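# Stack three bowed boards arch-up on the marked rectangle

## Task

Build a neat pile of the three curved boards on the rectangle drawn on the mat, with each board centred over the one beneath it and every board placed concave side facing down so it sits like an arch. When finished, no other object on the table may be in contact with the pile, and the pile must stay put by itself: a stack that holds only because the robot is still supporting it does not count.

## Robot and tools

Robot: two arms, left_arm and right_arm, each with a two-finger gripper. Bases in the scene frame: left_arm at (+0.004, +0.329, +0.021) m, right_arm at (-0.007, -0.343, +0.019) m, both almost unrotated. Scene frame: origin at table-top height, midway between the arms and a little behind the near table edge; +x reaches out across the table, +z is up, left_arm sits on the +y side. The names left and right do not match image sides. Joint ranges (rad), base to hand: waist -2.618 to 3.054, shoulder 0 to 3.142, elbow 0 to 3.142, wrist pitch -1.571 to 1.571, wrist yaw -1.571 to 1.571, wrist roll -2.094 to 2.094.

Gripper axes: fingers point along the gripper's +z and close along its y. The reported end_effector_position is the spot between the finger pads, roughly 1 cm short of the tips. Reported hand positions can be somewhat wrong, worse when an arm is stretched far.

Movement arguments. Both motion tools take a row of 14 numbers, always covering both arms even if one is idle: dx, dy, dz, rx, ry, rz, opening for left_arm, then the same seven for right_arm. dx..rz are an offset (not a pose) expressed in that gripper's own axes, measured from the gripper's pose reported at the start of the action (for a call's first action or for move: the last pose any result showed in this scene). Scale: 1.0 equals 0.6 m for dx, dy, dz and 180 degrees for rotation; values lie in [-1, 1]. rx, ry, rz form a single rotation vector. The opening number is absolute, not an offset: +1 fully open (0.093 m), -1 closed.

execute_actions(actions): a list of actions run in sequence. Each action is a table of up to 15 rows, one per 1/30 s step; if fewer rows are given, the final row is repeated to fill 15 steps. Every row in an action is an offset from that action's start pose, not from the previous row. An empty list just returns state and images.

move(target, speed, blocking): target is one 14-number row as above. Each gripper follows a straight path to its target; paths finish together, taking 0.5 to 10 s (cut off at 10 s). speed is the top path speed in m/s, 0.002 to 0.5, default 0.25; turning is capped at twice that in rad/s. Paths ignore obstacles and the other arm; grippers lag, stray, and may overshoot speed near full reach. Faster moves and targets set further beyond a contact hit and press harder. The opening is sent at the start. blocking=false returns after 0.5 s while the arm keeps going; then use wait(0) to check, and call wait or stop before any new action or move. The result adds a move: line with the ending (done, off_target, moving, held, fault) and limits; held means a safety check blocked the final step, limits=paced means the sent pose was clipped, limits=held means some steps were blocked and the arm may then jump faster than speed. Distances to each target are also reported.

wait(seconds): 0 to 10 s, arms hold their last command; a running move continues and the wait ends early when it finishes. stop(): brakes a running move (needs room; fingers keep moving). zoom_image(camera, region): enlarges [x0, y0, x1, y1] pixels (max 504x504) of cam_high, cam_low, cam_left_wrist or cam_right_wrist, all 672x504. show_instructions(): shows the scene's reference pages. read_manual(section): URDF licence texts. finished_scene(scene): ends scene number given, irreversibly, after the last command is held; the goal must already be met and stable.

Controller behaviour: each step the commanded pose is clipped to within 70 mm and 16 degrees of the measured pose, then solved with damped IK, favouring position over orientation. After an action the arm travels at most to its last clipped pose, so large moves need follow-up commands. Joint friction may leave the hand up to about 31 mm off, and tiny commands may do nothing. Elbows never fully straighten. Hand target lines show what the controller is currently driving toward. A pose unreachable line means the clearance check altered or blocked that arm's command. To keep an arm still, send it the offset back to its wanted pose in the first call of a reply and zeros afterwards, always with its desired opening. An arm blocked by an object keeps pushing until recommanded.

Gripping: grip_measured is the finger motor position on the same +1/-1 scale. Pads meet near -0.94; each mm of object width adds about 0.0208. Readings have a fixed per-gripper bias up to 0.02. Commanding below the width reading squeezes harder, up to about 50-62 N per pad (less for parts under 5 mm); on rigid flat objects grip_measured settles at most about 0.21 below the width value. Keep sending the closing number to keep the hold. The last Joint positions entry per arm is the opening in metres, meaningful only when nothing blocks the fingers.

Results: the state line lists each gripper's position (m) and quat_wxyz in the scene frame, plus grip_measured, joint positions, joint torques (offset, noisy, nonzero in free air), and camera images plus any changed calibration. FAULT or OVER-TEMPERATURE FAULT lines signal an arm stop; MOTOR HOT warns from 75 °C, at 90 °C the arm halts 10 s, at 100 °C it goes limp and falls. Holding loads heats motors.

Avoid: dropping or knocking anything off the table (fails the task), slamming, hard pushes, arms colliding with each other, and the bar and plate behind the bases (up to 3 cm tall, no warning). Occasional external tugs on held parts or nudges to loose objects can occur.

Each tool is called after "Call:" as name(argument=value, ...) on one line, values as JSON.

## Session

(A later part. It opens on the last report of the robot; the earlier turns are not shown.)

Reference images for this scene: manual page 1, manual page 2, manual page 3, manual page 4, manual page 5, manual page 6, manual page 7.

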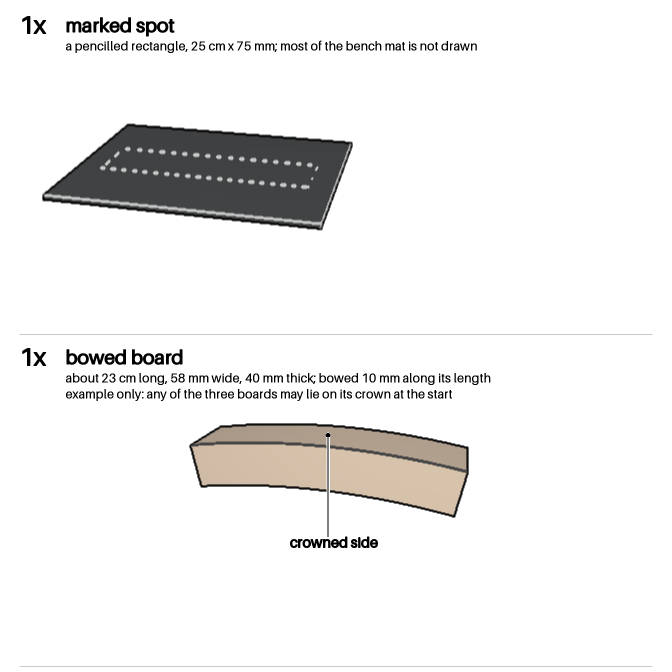

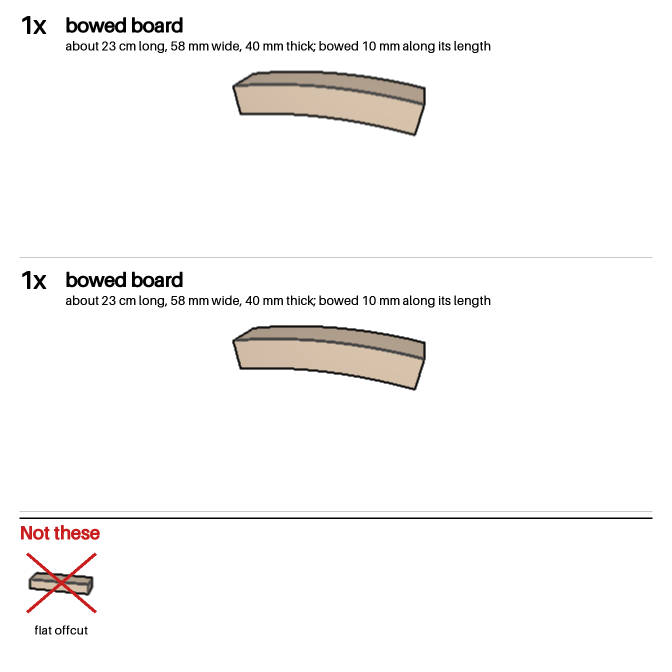

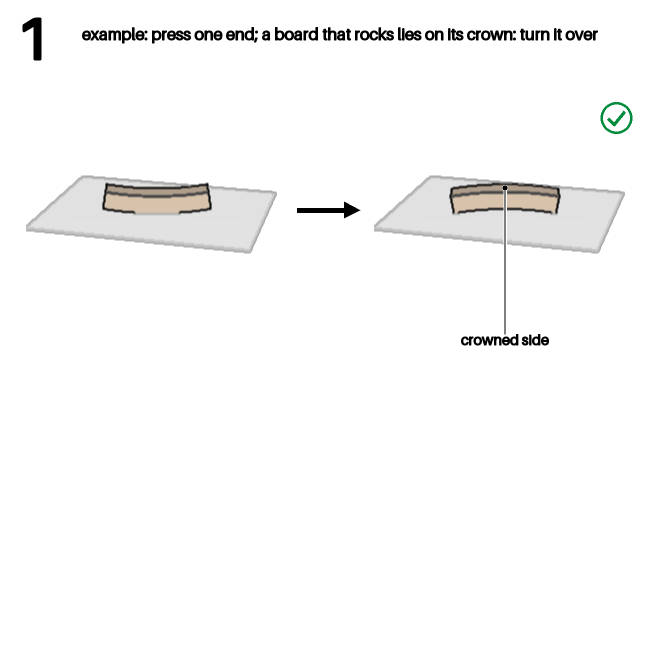

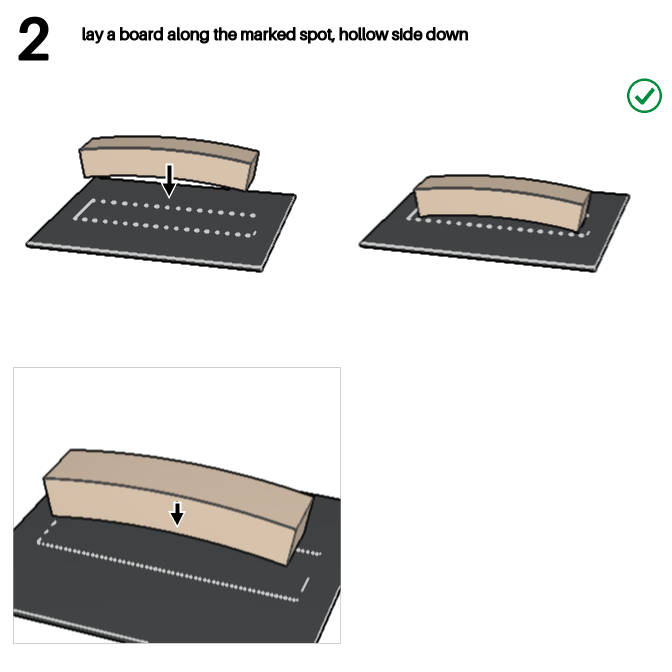

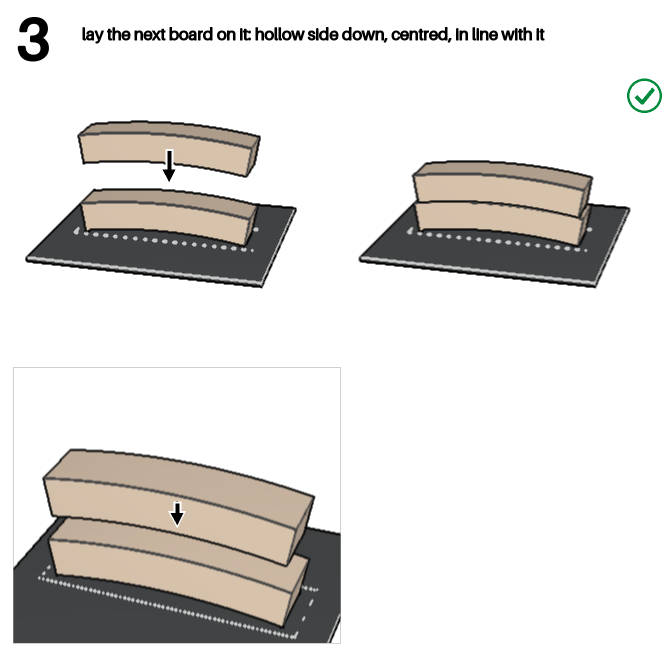

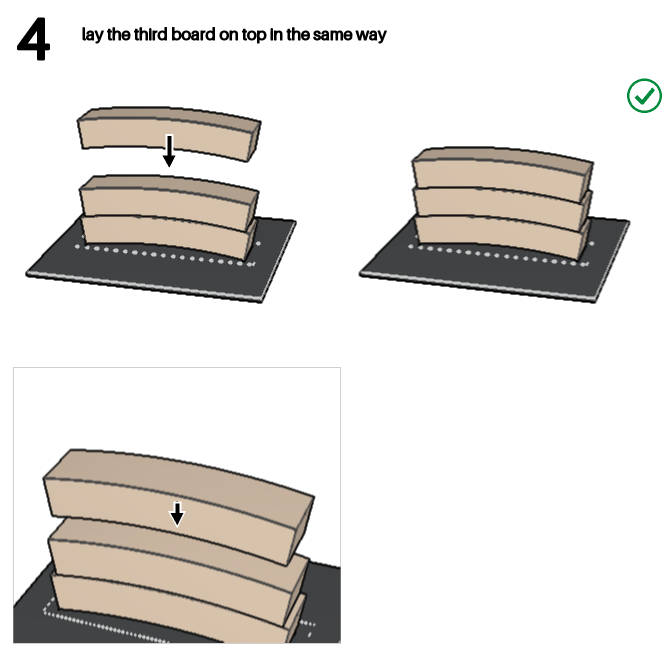

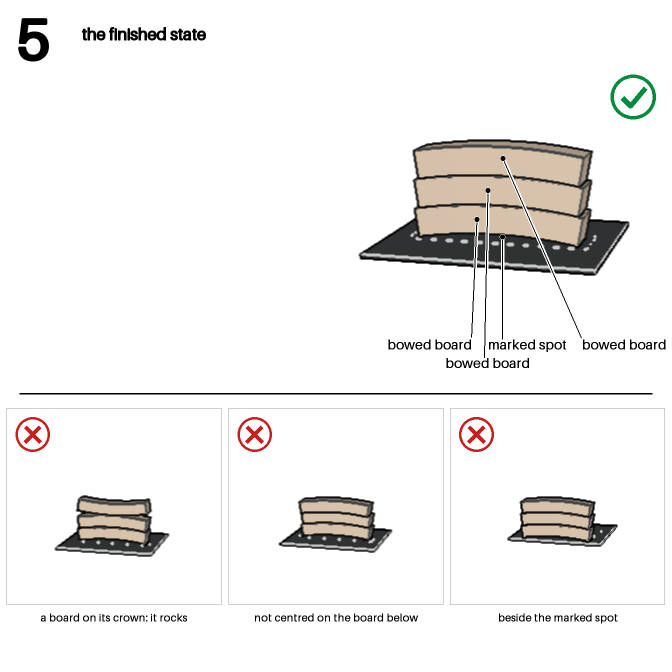

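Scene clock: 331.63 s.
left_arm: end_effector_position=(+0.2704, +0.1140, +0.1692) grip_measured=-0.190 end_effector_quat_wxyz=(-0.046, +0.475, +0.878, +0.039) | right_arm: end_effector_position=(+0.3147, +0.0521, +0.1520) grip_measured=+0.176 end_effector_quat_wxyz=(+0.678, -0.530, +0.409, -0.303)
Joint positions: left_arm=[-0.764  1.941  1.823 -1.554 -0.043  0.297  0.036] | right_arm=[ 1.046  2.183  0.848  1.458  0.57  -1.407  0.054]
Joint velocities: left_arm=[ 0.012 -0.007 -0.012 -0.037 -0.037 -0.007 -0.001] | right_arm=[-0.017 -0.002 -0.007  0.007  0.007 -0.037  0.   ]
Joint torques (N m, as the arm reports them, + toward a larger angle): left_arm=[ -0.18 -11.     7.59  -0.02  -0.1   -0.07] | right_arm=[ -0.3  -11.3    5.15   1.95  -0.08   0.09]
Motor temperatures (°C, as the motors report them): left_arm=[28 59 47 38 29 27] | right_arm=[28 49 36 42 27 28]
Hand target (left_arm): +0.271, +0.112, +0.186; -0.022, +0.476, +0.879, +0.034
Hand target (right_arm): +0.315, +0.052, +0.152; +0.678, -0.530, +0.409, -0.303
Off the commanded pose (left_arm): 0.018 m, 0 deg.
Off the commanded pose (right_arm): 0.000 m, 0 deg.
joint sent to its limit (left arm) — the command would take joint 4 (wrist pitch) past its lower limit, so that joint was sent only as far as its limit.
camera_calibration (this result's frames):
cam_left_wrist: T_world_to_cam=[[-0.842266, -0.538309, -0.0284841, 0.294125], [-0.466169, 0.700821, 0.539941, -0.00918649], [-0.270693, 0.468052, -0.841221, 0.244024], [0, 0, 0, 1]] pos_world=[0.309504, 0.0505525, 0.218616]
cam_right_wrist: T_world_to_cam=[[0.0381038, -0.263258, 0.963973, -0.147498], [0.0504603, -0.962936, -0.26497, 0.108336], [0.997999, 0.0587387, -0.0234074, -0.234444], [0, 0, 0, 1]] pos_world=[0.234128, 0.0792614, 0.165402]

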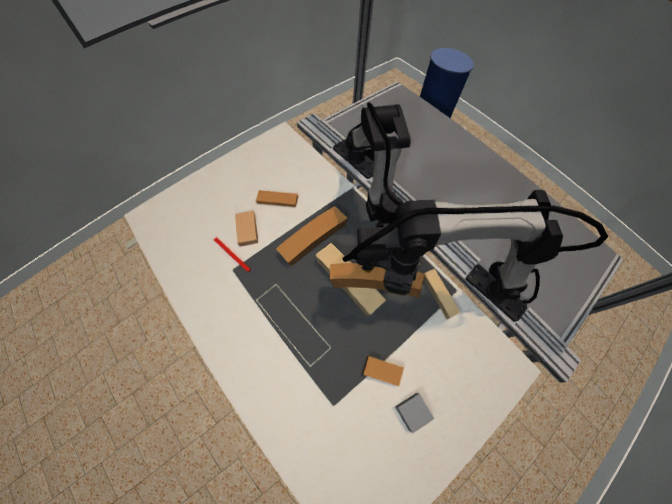

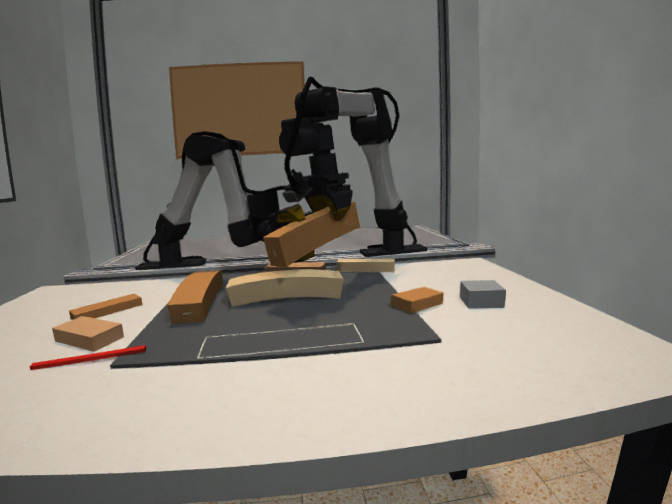

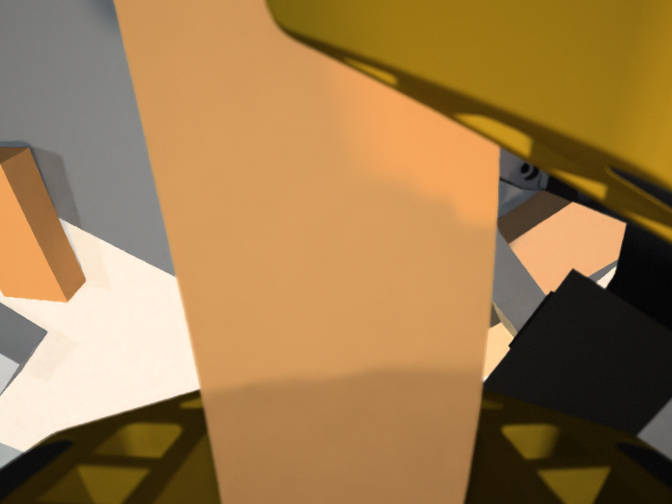

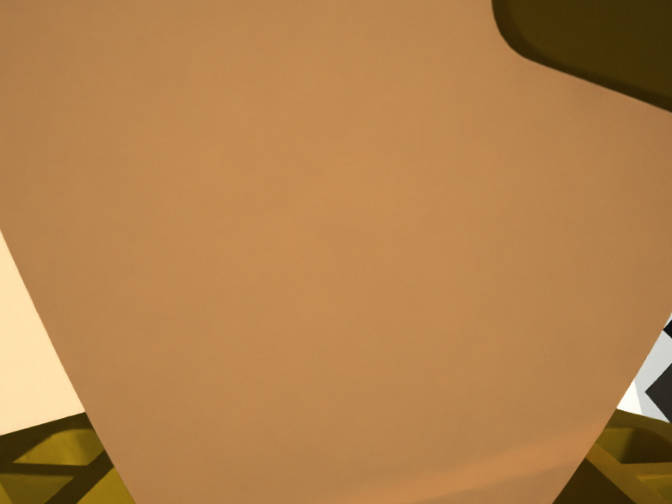

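Good grip (it was just perspective). Release left and lift it.

Call:
execute_actions(actions=[[[0,0,-0.02,0,0,0,1,0,-0.03,0,0,0,0,-0.25]],[[0,0,-0.02,0,0,0,1,0,-0.03,0,0,0,0,-0.25]],[[0,0,-0.1,0,0,0,1,0,-0.03,0,0,0,0,-0.25]],[[0,0,-0.1,0,0,0,1,0,-0.03,0,0,0,0,-0.25]],[[0,-0.05,-0.08,0,0,0,1,0,-0.03,0,0,0,0,-0.25]]])

Scene clock: 336.67 s.
left_arm: end_effector_position=(+0.2350, +0.1025, +0.3236) grip_measured=+1.000 end_effector_quat_wxyz=(+0.203, +0.468, +0.860, -0.016) | right_arm: end_effector_position=(+0.3060, +0.0495, +0.1172) grip_measured=+0.175 end_effector_quat_wxyz=(-0.556, +0.663, -0.396, +0.306)
Joint positions: left_arm=[-0.871  1.579  1.971 -1.556 -0.075  0.209  0.093] | right_arm=[ 1.046  2.018  0.828  0.963  0.526 -1.426  0.054]
Joint velocities: left_arm=[-0.027 -0.012 -0.007 -0.022 -0.022  0.022  0.   ] | right_arm=[ 0.002  0.002 -0.017  0.007  0.007  0.037 -0.   ]
Joint torques (N m, as the arm reports them, + toward a larger angle): left_arm=[-0.28 -4.95  6.89  0.96 -0.19 -0.11] | right_arm=[ -0.67 -12.85   7.02   2.2    0.14   0.08]
Motor temperatures (°C, as the motors report them): left_arm=[28 59 47 38 29 27] | right_arm=[28 51 36 43 27 28]
Hand target (left_arm): +0.235, +0.103, +0.328; +0.208, +0.464, +0.861, -0.013
Hand target (right_arm): +0.311, +0.051, +0.140; -0.578, +0.642, -0.399, +0.308
Off the commanded pose (left_arm): 0.005 m, 7 deg.
Off the commanded pose (right_arm): 0.023 m, 4 deg.
joint sent to its limit (left arm) — the command would take joint 4 (wrist pitch) past its lower limit, so that joint was sent only as far as its limit.
camera_calibration (this result's frames):
cam_left_wrist: T_world_to_cam=[[-0.813855, -0.555514, -0.170425, 0.303574], [-0.572811, 0.816275, 0.0747147, 0.0627984], [0.0976086, 0.158428, -0.982534, 0.360644], [0, 0, 0, 1]] pos_world=[0.247835, 0.0602425, 0.401389]
cam_right_wrist: T_world_to_cam=[[0.201162, 0.057743, 0.977854, -0.181717], [0.0775216, -0.996069, 0.042871, 0.0542879], [0.976486, 0.0671808, -0.204848, -0.198986], [0, 0, 0, 1]] pos_world=[0.226654, 0.0779354, 0.134604]

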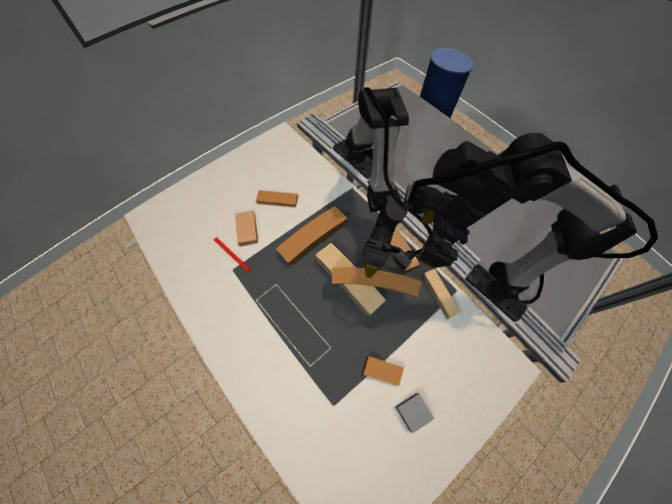

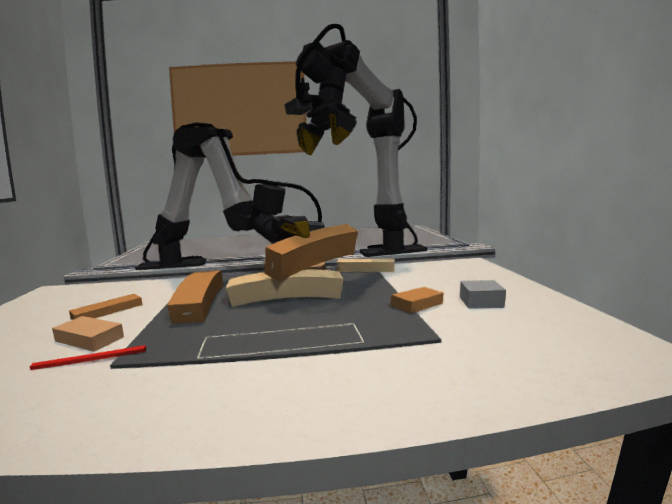

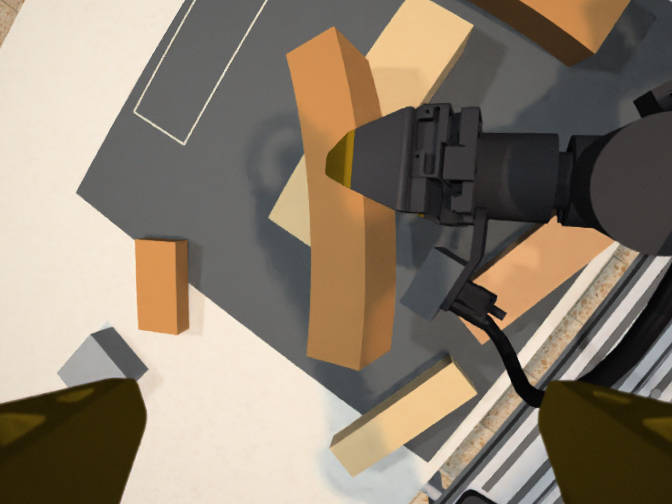

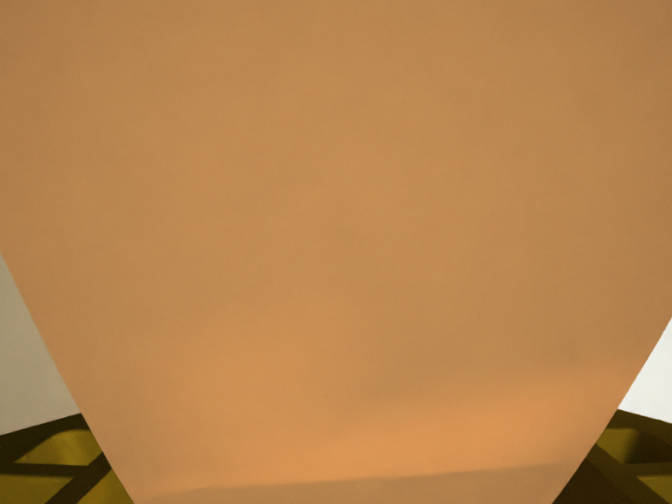

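Call:
move(target=[0.25,0,0,0,0,0,1,0.133,-0.07,-0.027,-0.426,0.114,0.12,-0.25], speed=0.2)

Scene clock: 350.10 s.
left_arm: end_effector_position=(+0.1628, +0.2203, +0.2694) grip_measured=+1.000 end_effector_quat_wxyz=(+0.199, +0.469, +0.860, -0.015) | right_arm: end_effector_position=(+0.3387, -0.0261, +0.1503) grip_measured=+0.172 end_effector_quat_wxyz=(-0.038, +0.722, -0.691, +0.020)
Joint positions: left_arm=[-0.632  1.021  1.337 -1.483  0.02   0.431  0.093] | right_arm=[ 0.737  2.373  2.434 -1.556  0.042 -0.86   0.053]
Joint velocities: left_arm=[ 0.002 -0.002 -0.007  0.066  0.037 -0.037  0.   ] | right_arm=[-0.002  0.007  0.002 -0.037 -0.037 -0.022  0.   ]
Joint torques (N m, as the arm reports them, + toward a larger angle): left_arm=[ 1.1  -2.09  4.19  1.15  0.03 -0.01] | right_arm=[ -0.7  -15.28   8.43   0.41  -0.24   0.06]
Motor temperatures (°C, as the motors report them): left_arm=[28 55 46 39 29 27] | right_arm=[28 53 37 43 27 28]
Hand target (left_arm): +0.163, +0.222, +0.267; +0.202, +0.467, +0.860, -0.017
Hand target (right_arm): +0.341, -0.024, +0.158; -0.050, +0.717, -0.695, +0.012
Off the commanded pose (left_arm): 0.002 m, 1 deg.
Off the commanded pose (right_arm): 0.009 m, 5 deg.
joint sent to its limit (right arm) — the command would take joint 4 (wrist pitch) past its lower limit, so that joint was sent only as far as its limit.
move: off_target (right_arm)
camera_calibration (this result's frames):
cam_left_wrist: T_world_to_cam=[[-0.816168, -0.552621, -0.168761, 0.300295], [-0.570479, 0.817063, 0.0834347, -0.0735942], [0.0917809, 0.164371, -0.982119, 0.295343], [0, 0, 0, 1]] pos_world=[0.176, 0.177534, 0.34688]
cam_right_wrist: T_world_to_cam=[[0.996956, 0.0265309, 0.0733198, -0.350713], [-0.00613057, -0.910749, 0.412916, -0.0500239], [0.0777309, -0.412108, -0.907813, 0.178432], [0, 0, 0, 1]] pos_world=[0.335469, 0.037279, 0.208353]

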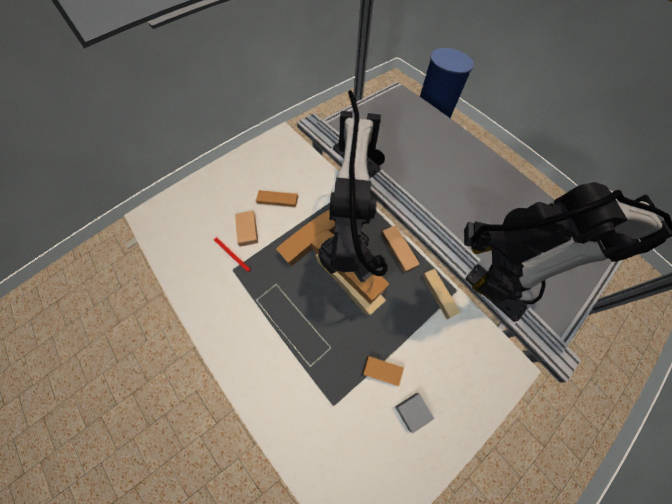

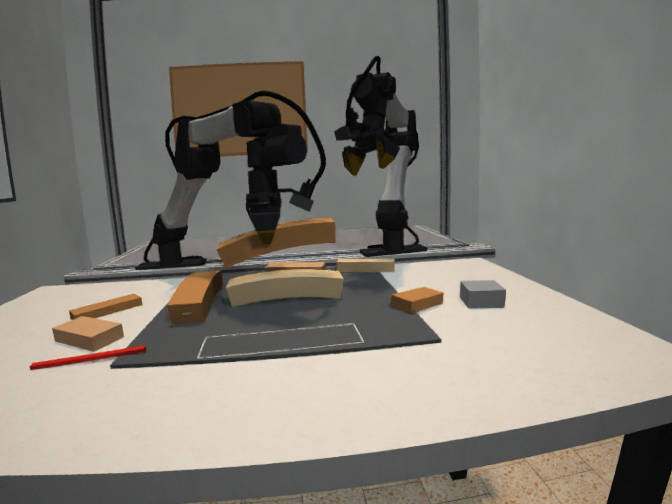

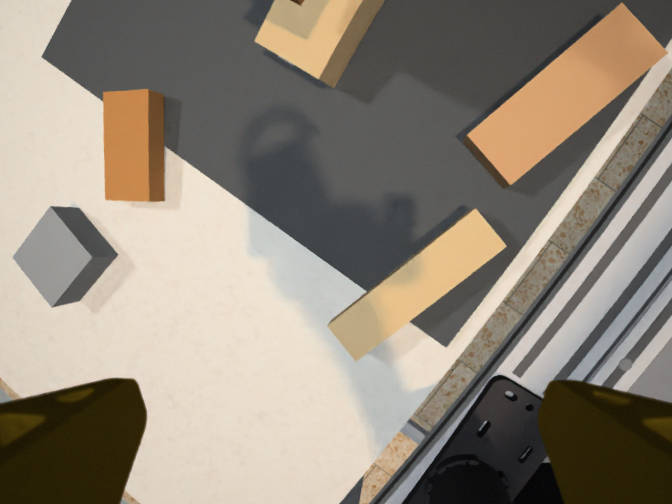

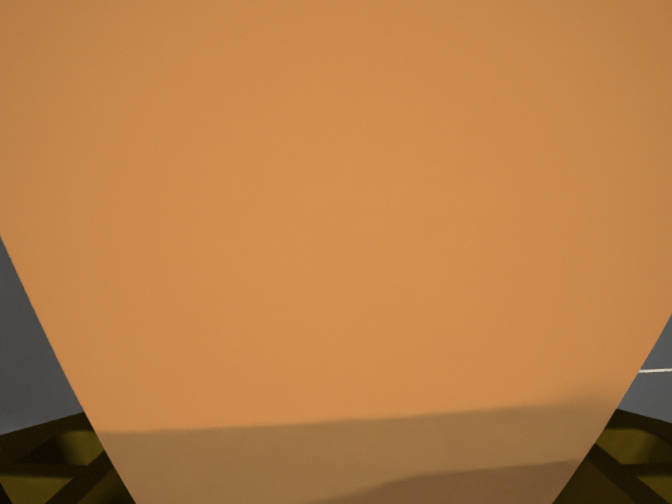

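Call:
move(target=[0,0,0,0,0,0,1,-0.022,0,0.06,-0.02,0.05,0,-0.25], speed=0.08)

Call:
zoom_image(camera="cam_low", region=[150,150,400,380])

Call:
zoom_image(camera="cam_high", region=[200,170,480,420])

Scene clock: 354.60 s.
left_arm: end_effector_position=(+0.1627, +0.2202, +0.2694) grip_measured=+1.000 end_effector_quat_wxyz=(+0.199, +0.470, +0.860, -0.015) | right_arm: end_effector_position=(+0.3388, -0.0175, +0.1072) grip_measured=+0.172 end_effector_quat_wxyz=(+0.002, +0.721, -0.691, +0.050)
Joint positions: left_arm=[-0.632  1.021  1.337 -1.483  0.021  0.432  0.093] | right_arm=[ 0.772  2.49   2.472 -1.558  0.106 -0.82   0.053]
Joint velocities: left_arm=[ 0.007 -0.002  0.007 -0.037  0.037 -0.007  0.   ] | right_arm=[ 0.017  0.007 -0.002 -0.037  0.022 -0.007  0.   ]
Joint torques (N m, as the arm reports them, + toward a larger angle): left_arm=[-0.08 -1.08  5.72  1.03 -0.07 -0.12] | right_arm=[  0.31 -15.48   8.92   0.24   0.09   0.03]
Motor temperatures (°C, as the motors report them): left_arm=[28 54 46 39 28 27] | right_arm=[28 55 38 42 27 28]
Hand target (left_arm): +0.163, +0.220, +0.269; +0.199, +0.469, +0.860, -0.015
Hand target (right_arm): +0.340, -0.013, +0.114; -0.009, +0.721, -0.691, +0.056
Off the commanded pose (left_arm): 0.000 m, 0 deg.
Off the commanded pose (right_arm): 0.010 m, 4 deg.
joint sent to its limit (right arm) — the command would take joint 4 (wrist pitch) past its lower limit, so that joint was sent only as far as its limit.
move: off_target (right_arm)
camera_calibration (this result's frames):
cam_left_wrist: T_world_to_cam=[[-0.81723, -0.551174, -0.168349, 0.299864], [-0.568945, 0.81815, 0.0832553, -0.0739615], [0.0918469, 0.16382, -0.982205, 0.295513], [0, 0, 0, 1]] pos_world=[0.175836, 0.177378, 0.346894]
cam_right_wrist: T_world_to_cam=[[0.997944, 0.0274088, 0.0579339, -0.346536], [-0.00541972, -0.864613, 0.50241, -0.0333832], [0.0638609, -0.501691, -0.862687, 0.141211], [0, 0, 0, 1]] pos_world=[0.336625, 0.0514787, 0.158669]

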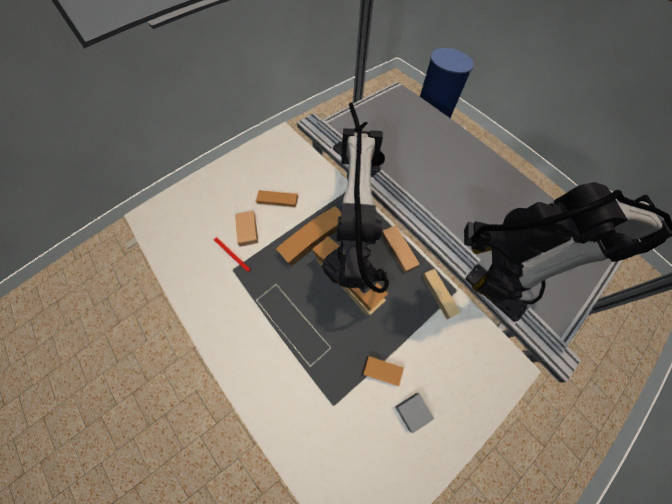

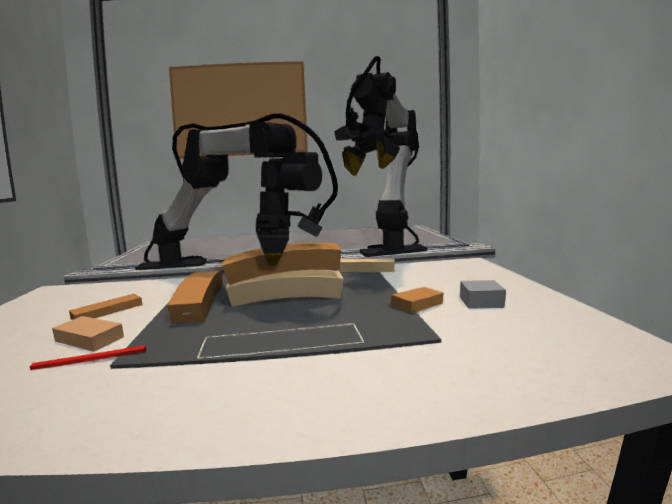

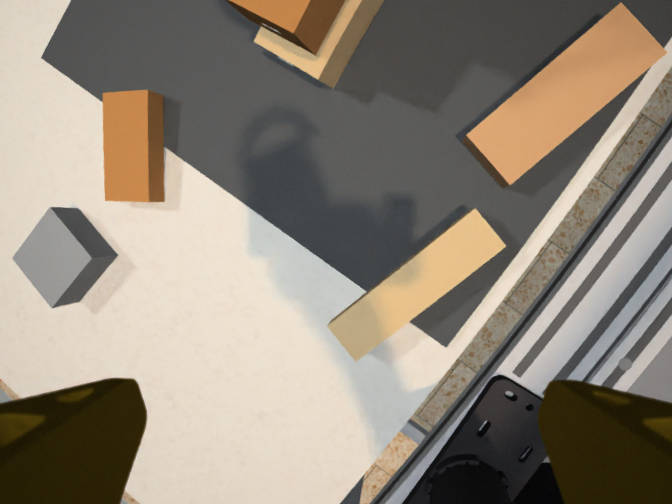

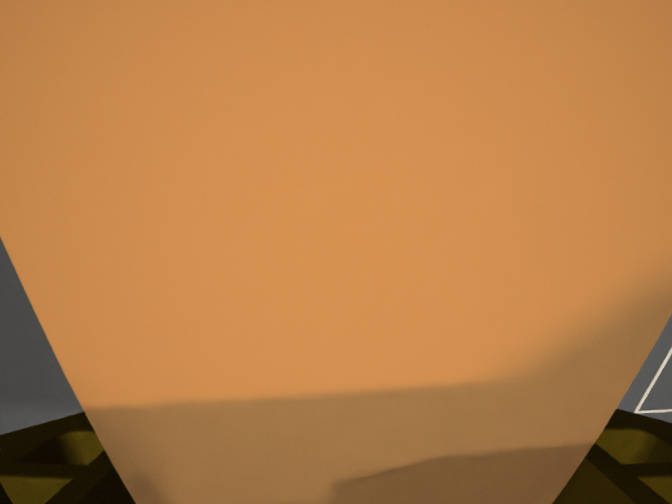

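Region (150, 150, 400, 380) of cam_low's 672x504 image, scaled by 2.016, with more detail than that image has; it fills the top 464 rows of this view, and the rest is white.

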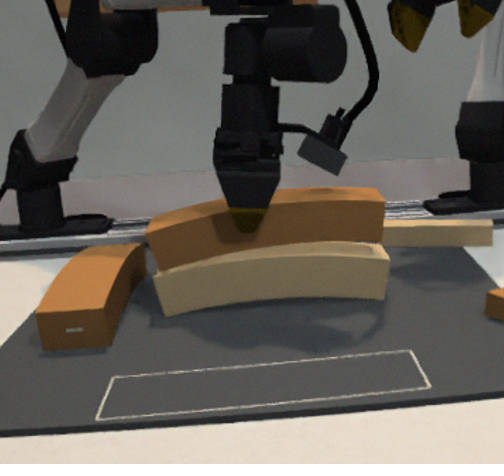

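Region (200, 170, 480, 420) of cam_high's 672x504 image, scaled by 1.800, with more detail than that image has; it fills the top 450 rows of this view, and the rest is white.

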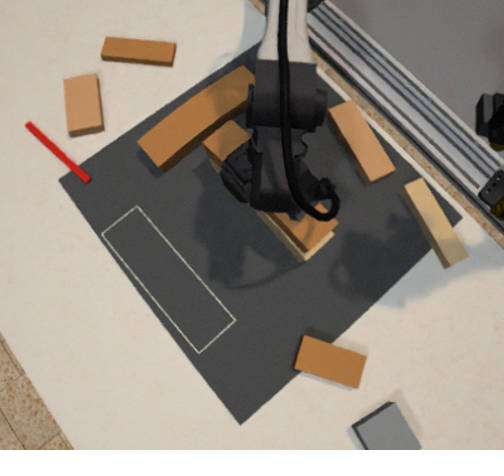

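Call:
execute_actions(actions=[[[0,0,0,0,0,0,1,-0.03,0,-0.015,0,0.02,0,-0.25]],[[0,0,0,0,0,0,1,0,0,-0.012,0,0.02,0,-0.25]]])

Call:
zoom_image(camera="cam_low", region=[150,150,400,380])

Scene clock: 358.70 s.
left_arm: end_effector_position=(+0.1627, +0.2202, +0.2694) grip_measured=+1.000 end_effector_quat_wxyz=(+0.199, +0.470, +0.860, -0.015) | right_arm: end_effector_position=(+0.3329, -0.0015, +0.1108) grip_measured=+0.173 end_effector_quat_wxyz=(-0.011, +0.724, -0.685, +0.080)
Joint positions: left_arm=[-0.632  1.021  1.337 -1.483  0.021  0.432  0.093] | right_arm=[ 0.825  2.509  2.514 -1.561  0.167 -0.783  0.053]
Joint velocities: left_arm=[-0.007 -0.002  0.002 -0.007  0.007 -0.037  0.   ] | right_arm=[ 0.027 -0.007  0.007  0.022  0.051 -0.022 -0.   ]
Joint torques (N m, as the arm reports them, + toward a larger angle): left_arm=[ 0.24 -1.05  5.57  1.05 -0.04 -0.1 ] | right_arm=[  0.67 -16.79   6.27   0.36   0.2    0.11]
Motor temperatures (°C, as the motors report them): left_arm=[28 53 46 39 28 27] | right_arm=[28 56 38 41 27 28]
Hand target (left_arm): +0.163, +0.220, +0.269; +0.199, +0.470, +0.860, -0.015
Hand target (right_arm): +0.331, -0.001, +0.117; -0.016, +0.724, -0.684, +0.088
Off the commanded pose (left_arm): 0.000 m, 0 deg.
Off the commanded pose (right_arm): 0.007 m, 3 deg.
joint sent to its limit (right arm) — the command would take joint 4 (wrist pitch) past its lower limit, so that joint was sent only as far as its limit.
camera_calibration (this result's frames):
cam_left_wrist: T_world_to_cam=[[-0.81723, -0.551174, -0.168349, 0.299864], [-0.568945, 0.81815, 0.0832553, -0.0739615], [0.0918469, 0.16382, -0.982205, 0.295513], [0, 0, 0, 1]] pos_world=[0.175836, 0.177378, 0.346894]
cam_right_wrist: T_world_to_cam=[[0.991931, 0.0447375, 0.118627, -0.345998], [-0.0238034, -0.853318, 0.520848, -0.0172872], [0.124528, -0.519469, -0.845367, 0.130503], [0, 0, 0, 1]] pos_world=[0.326544, 0.0685199, 0.160372]

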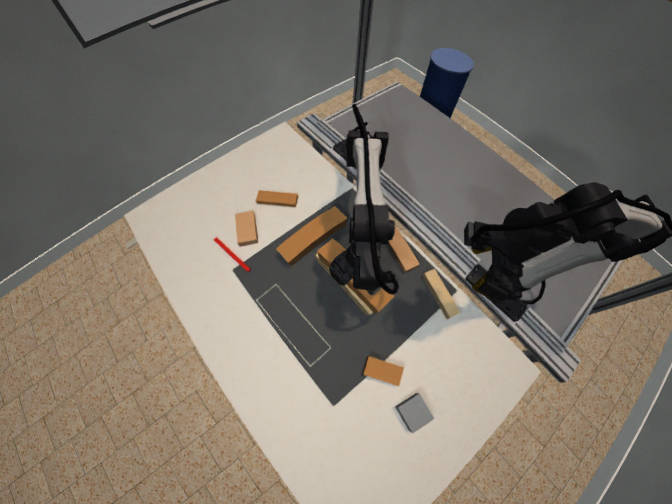

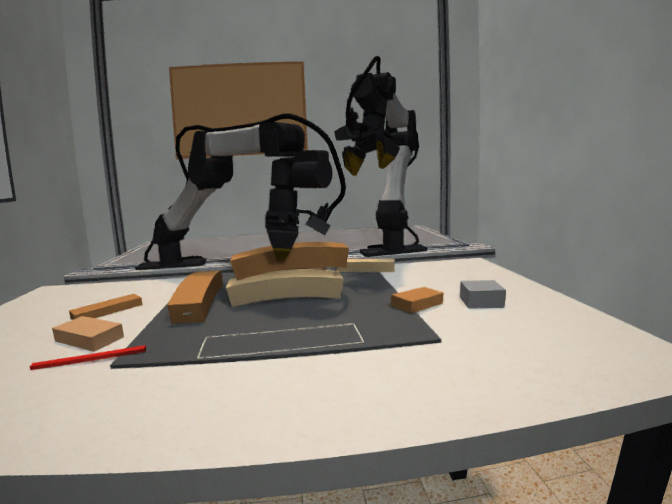

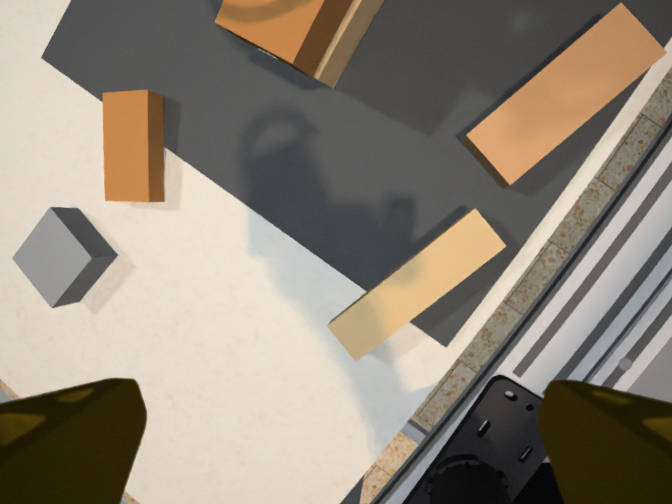

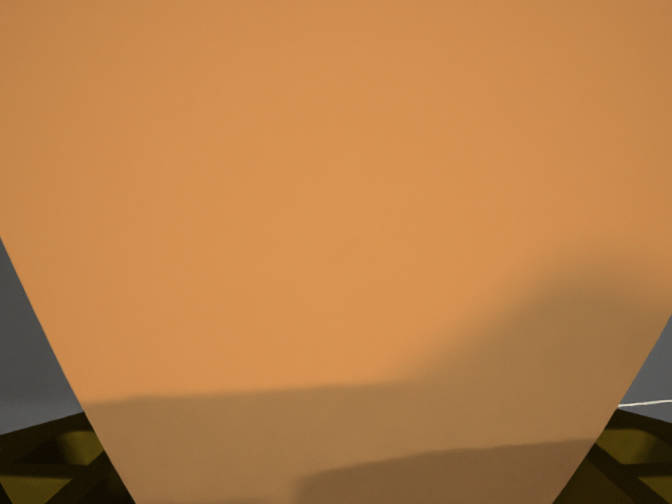

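Region (150, 150, 400, 380) of cam_low's 672x504 image, scaled by 2.016, with more detail than that image has; it fills the top 464 rows of this view, and the rest is white.

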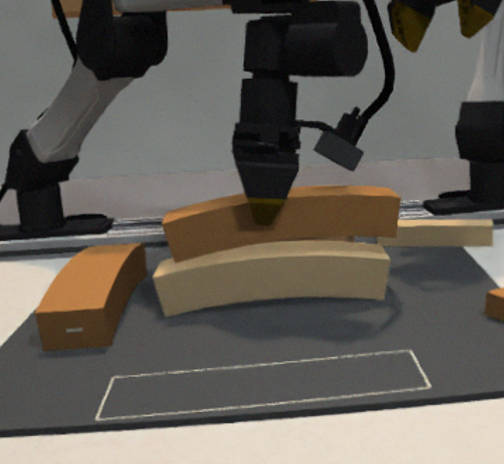

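Overshot; target y≈-0.011, x 0.34.

Call:
execute_actions(actions=[[[0,0,0,0,0,0,1,0.017,-0.014,-0.01,-0.025,-0.01,0,-0.25]],[[0,0,0,0,0,0,1,0,0,-0.011,0,0,0,-0.25]]])

Call:
zoom_image(camera="cam_low", region=[150,150,400,380])

Call:
zoom_image(camera="cam_high", region=[280,210,420,340])

Scene clock: 362.63 s.
left_arm: end_effector_position=(+0.1627, +0.2202, +0.2694) grip_measured=+1.000 end_effector_quat_wxyz=(+0.199, +0.470, +0.860, -0.015) | right_arm: end_effector_position=(+0.3434, -0.0131, +0.1093) grip_measured=+0.172 end_effector_quat_wxyz=(-0.007, +0.723, -0.689, +0.051)
Joint positions: left_arm=[-0.632  1.021  1.337 -1.483  0.021  0.432  0.093] | right_arm=[ 0.772  2.509  2.514 -1.562  0.106 -0.827  0.053]
Joint velocities: left_arm=[ 0.012 -0.017 -0.007  0.051 -0.022 -0.066  0.   ] | right_arm=[ 0.007 -0.002 -0.012  0.051  0.007  0.037 -0.001]
Joint torques (N m, as the arm reports them, + toward a larger angle): left_arm=[ 0.08 -0.9   5.73  1.05 -0.01 -0.11] | right_arm=[ -0.17 -16.88   6.5    0.33  -0.01   0.03]
Motor temperatures (°C, as the motors report them): left_arm=[28 52 45 39 28 27] | right_arm=[28 58 38 40 27 28]
Hand target (left_arm): +0.163, +0.220, +0.269; +0.199, +0.470, +0.860, -0.015
Hand target (right_arm): +0.343, -0.013, +0.116; -0.013, +0.723, -0.689, +0.051
Off the commanded pose (left_arm): 0.000 m, 0 deg.
Off the commanded pose (right_arm): 0.007 m, 0 deg.
joint sent to its limit (right arm) — the command would take joint 4 (wrist pitch) past its lower limit, so that joint was sent only as far as its limit.
camera_calibration (this result's frames):
cam_left_wrist: T_world_to_cam=[[-0.81723, -0.551174, -0.168349, 0.299864], [-0.568945, 0.81815, 0.0832553, -0.0739615], [0.0918469, 0.16382, -0.982205, 0.295513], [0, 0, 0, 1]] pos_world=[0.175836, 0.177378, 0.346894]
cam_right_wrist: T_world_to_cam=[[0.996841, 0.0328509, 0.0723175, -0.352536], [-0.00686815, -0.871405, 0.490516, -0.028927], [0.0791317, -0.489463, -0.868426, 0.140422], [0, 0, 0, 1]] pos_world=[0.340112, 0.0551053, 0.16163]

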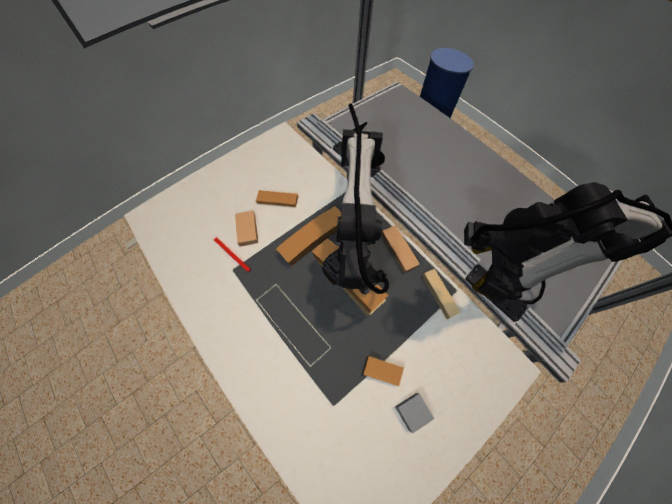

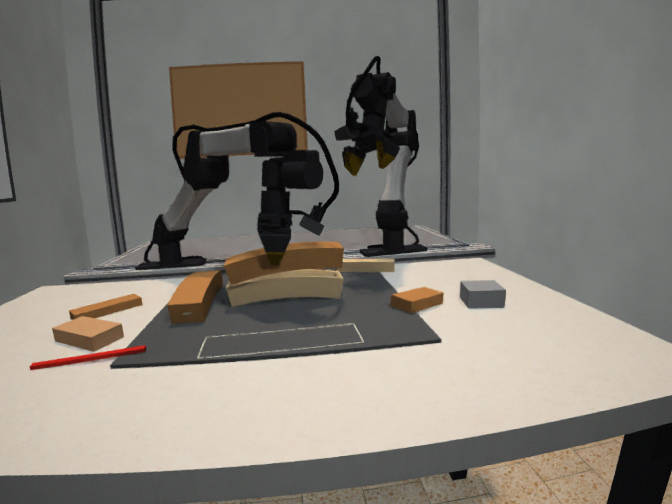

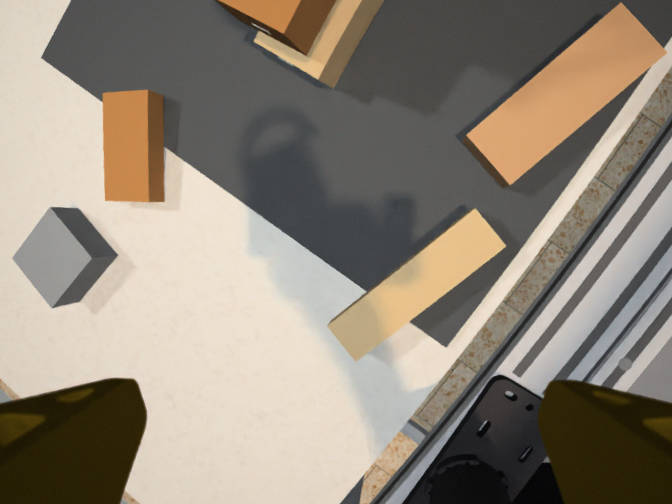

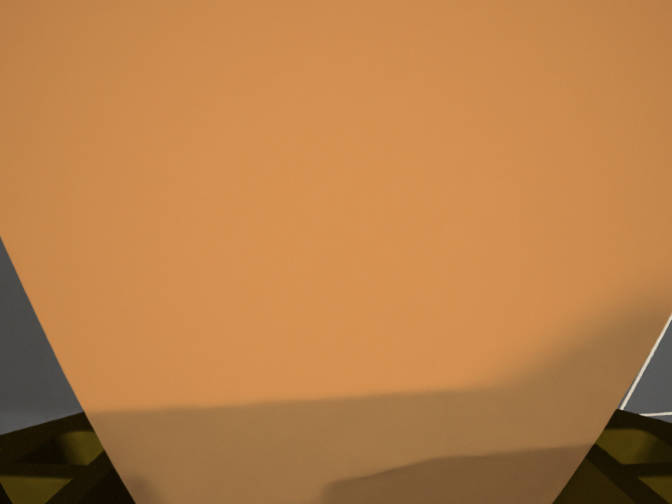

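Region (150, 150, 400, 380) of cam_low's 672x504 image, scaled by 2.016, with more detail than that image has; it fills the top 464 rows of this view, and the rest is white.

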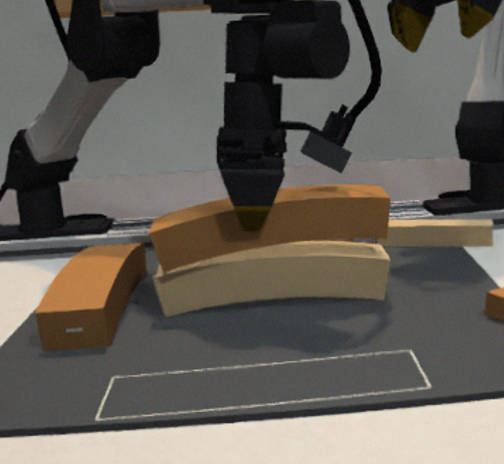

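Region (280, 210, 420, 340) of cam_high's 672x504 image, scaled by 3.600, with more detail than that image has; it fills the top 468 rows of this view, and the rest is white.

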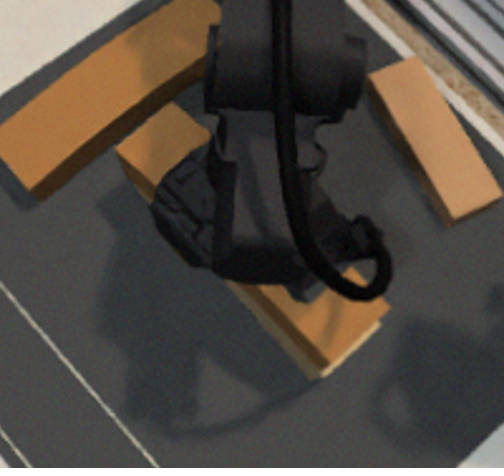

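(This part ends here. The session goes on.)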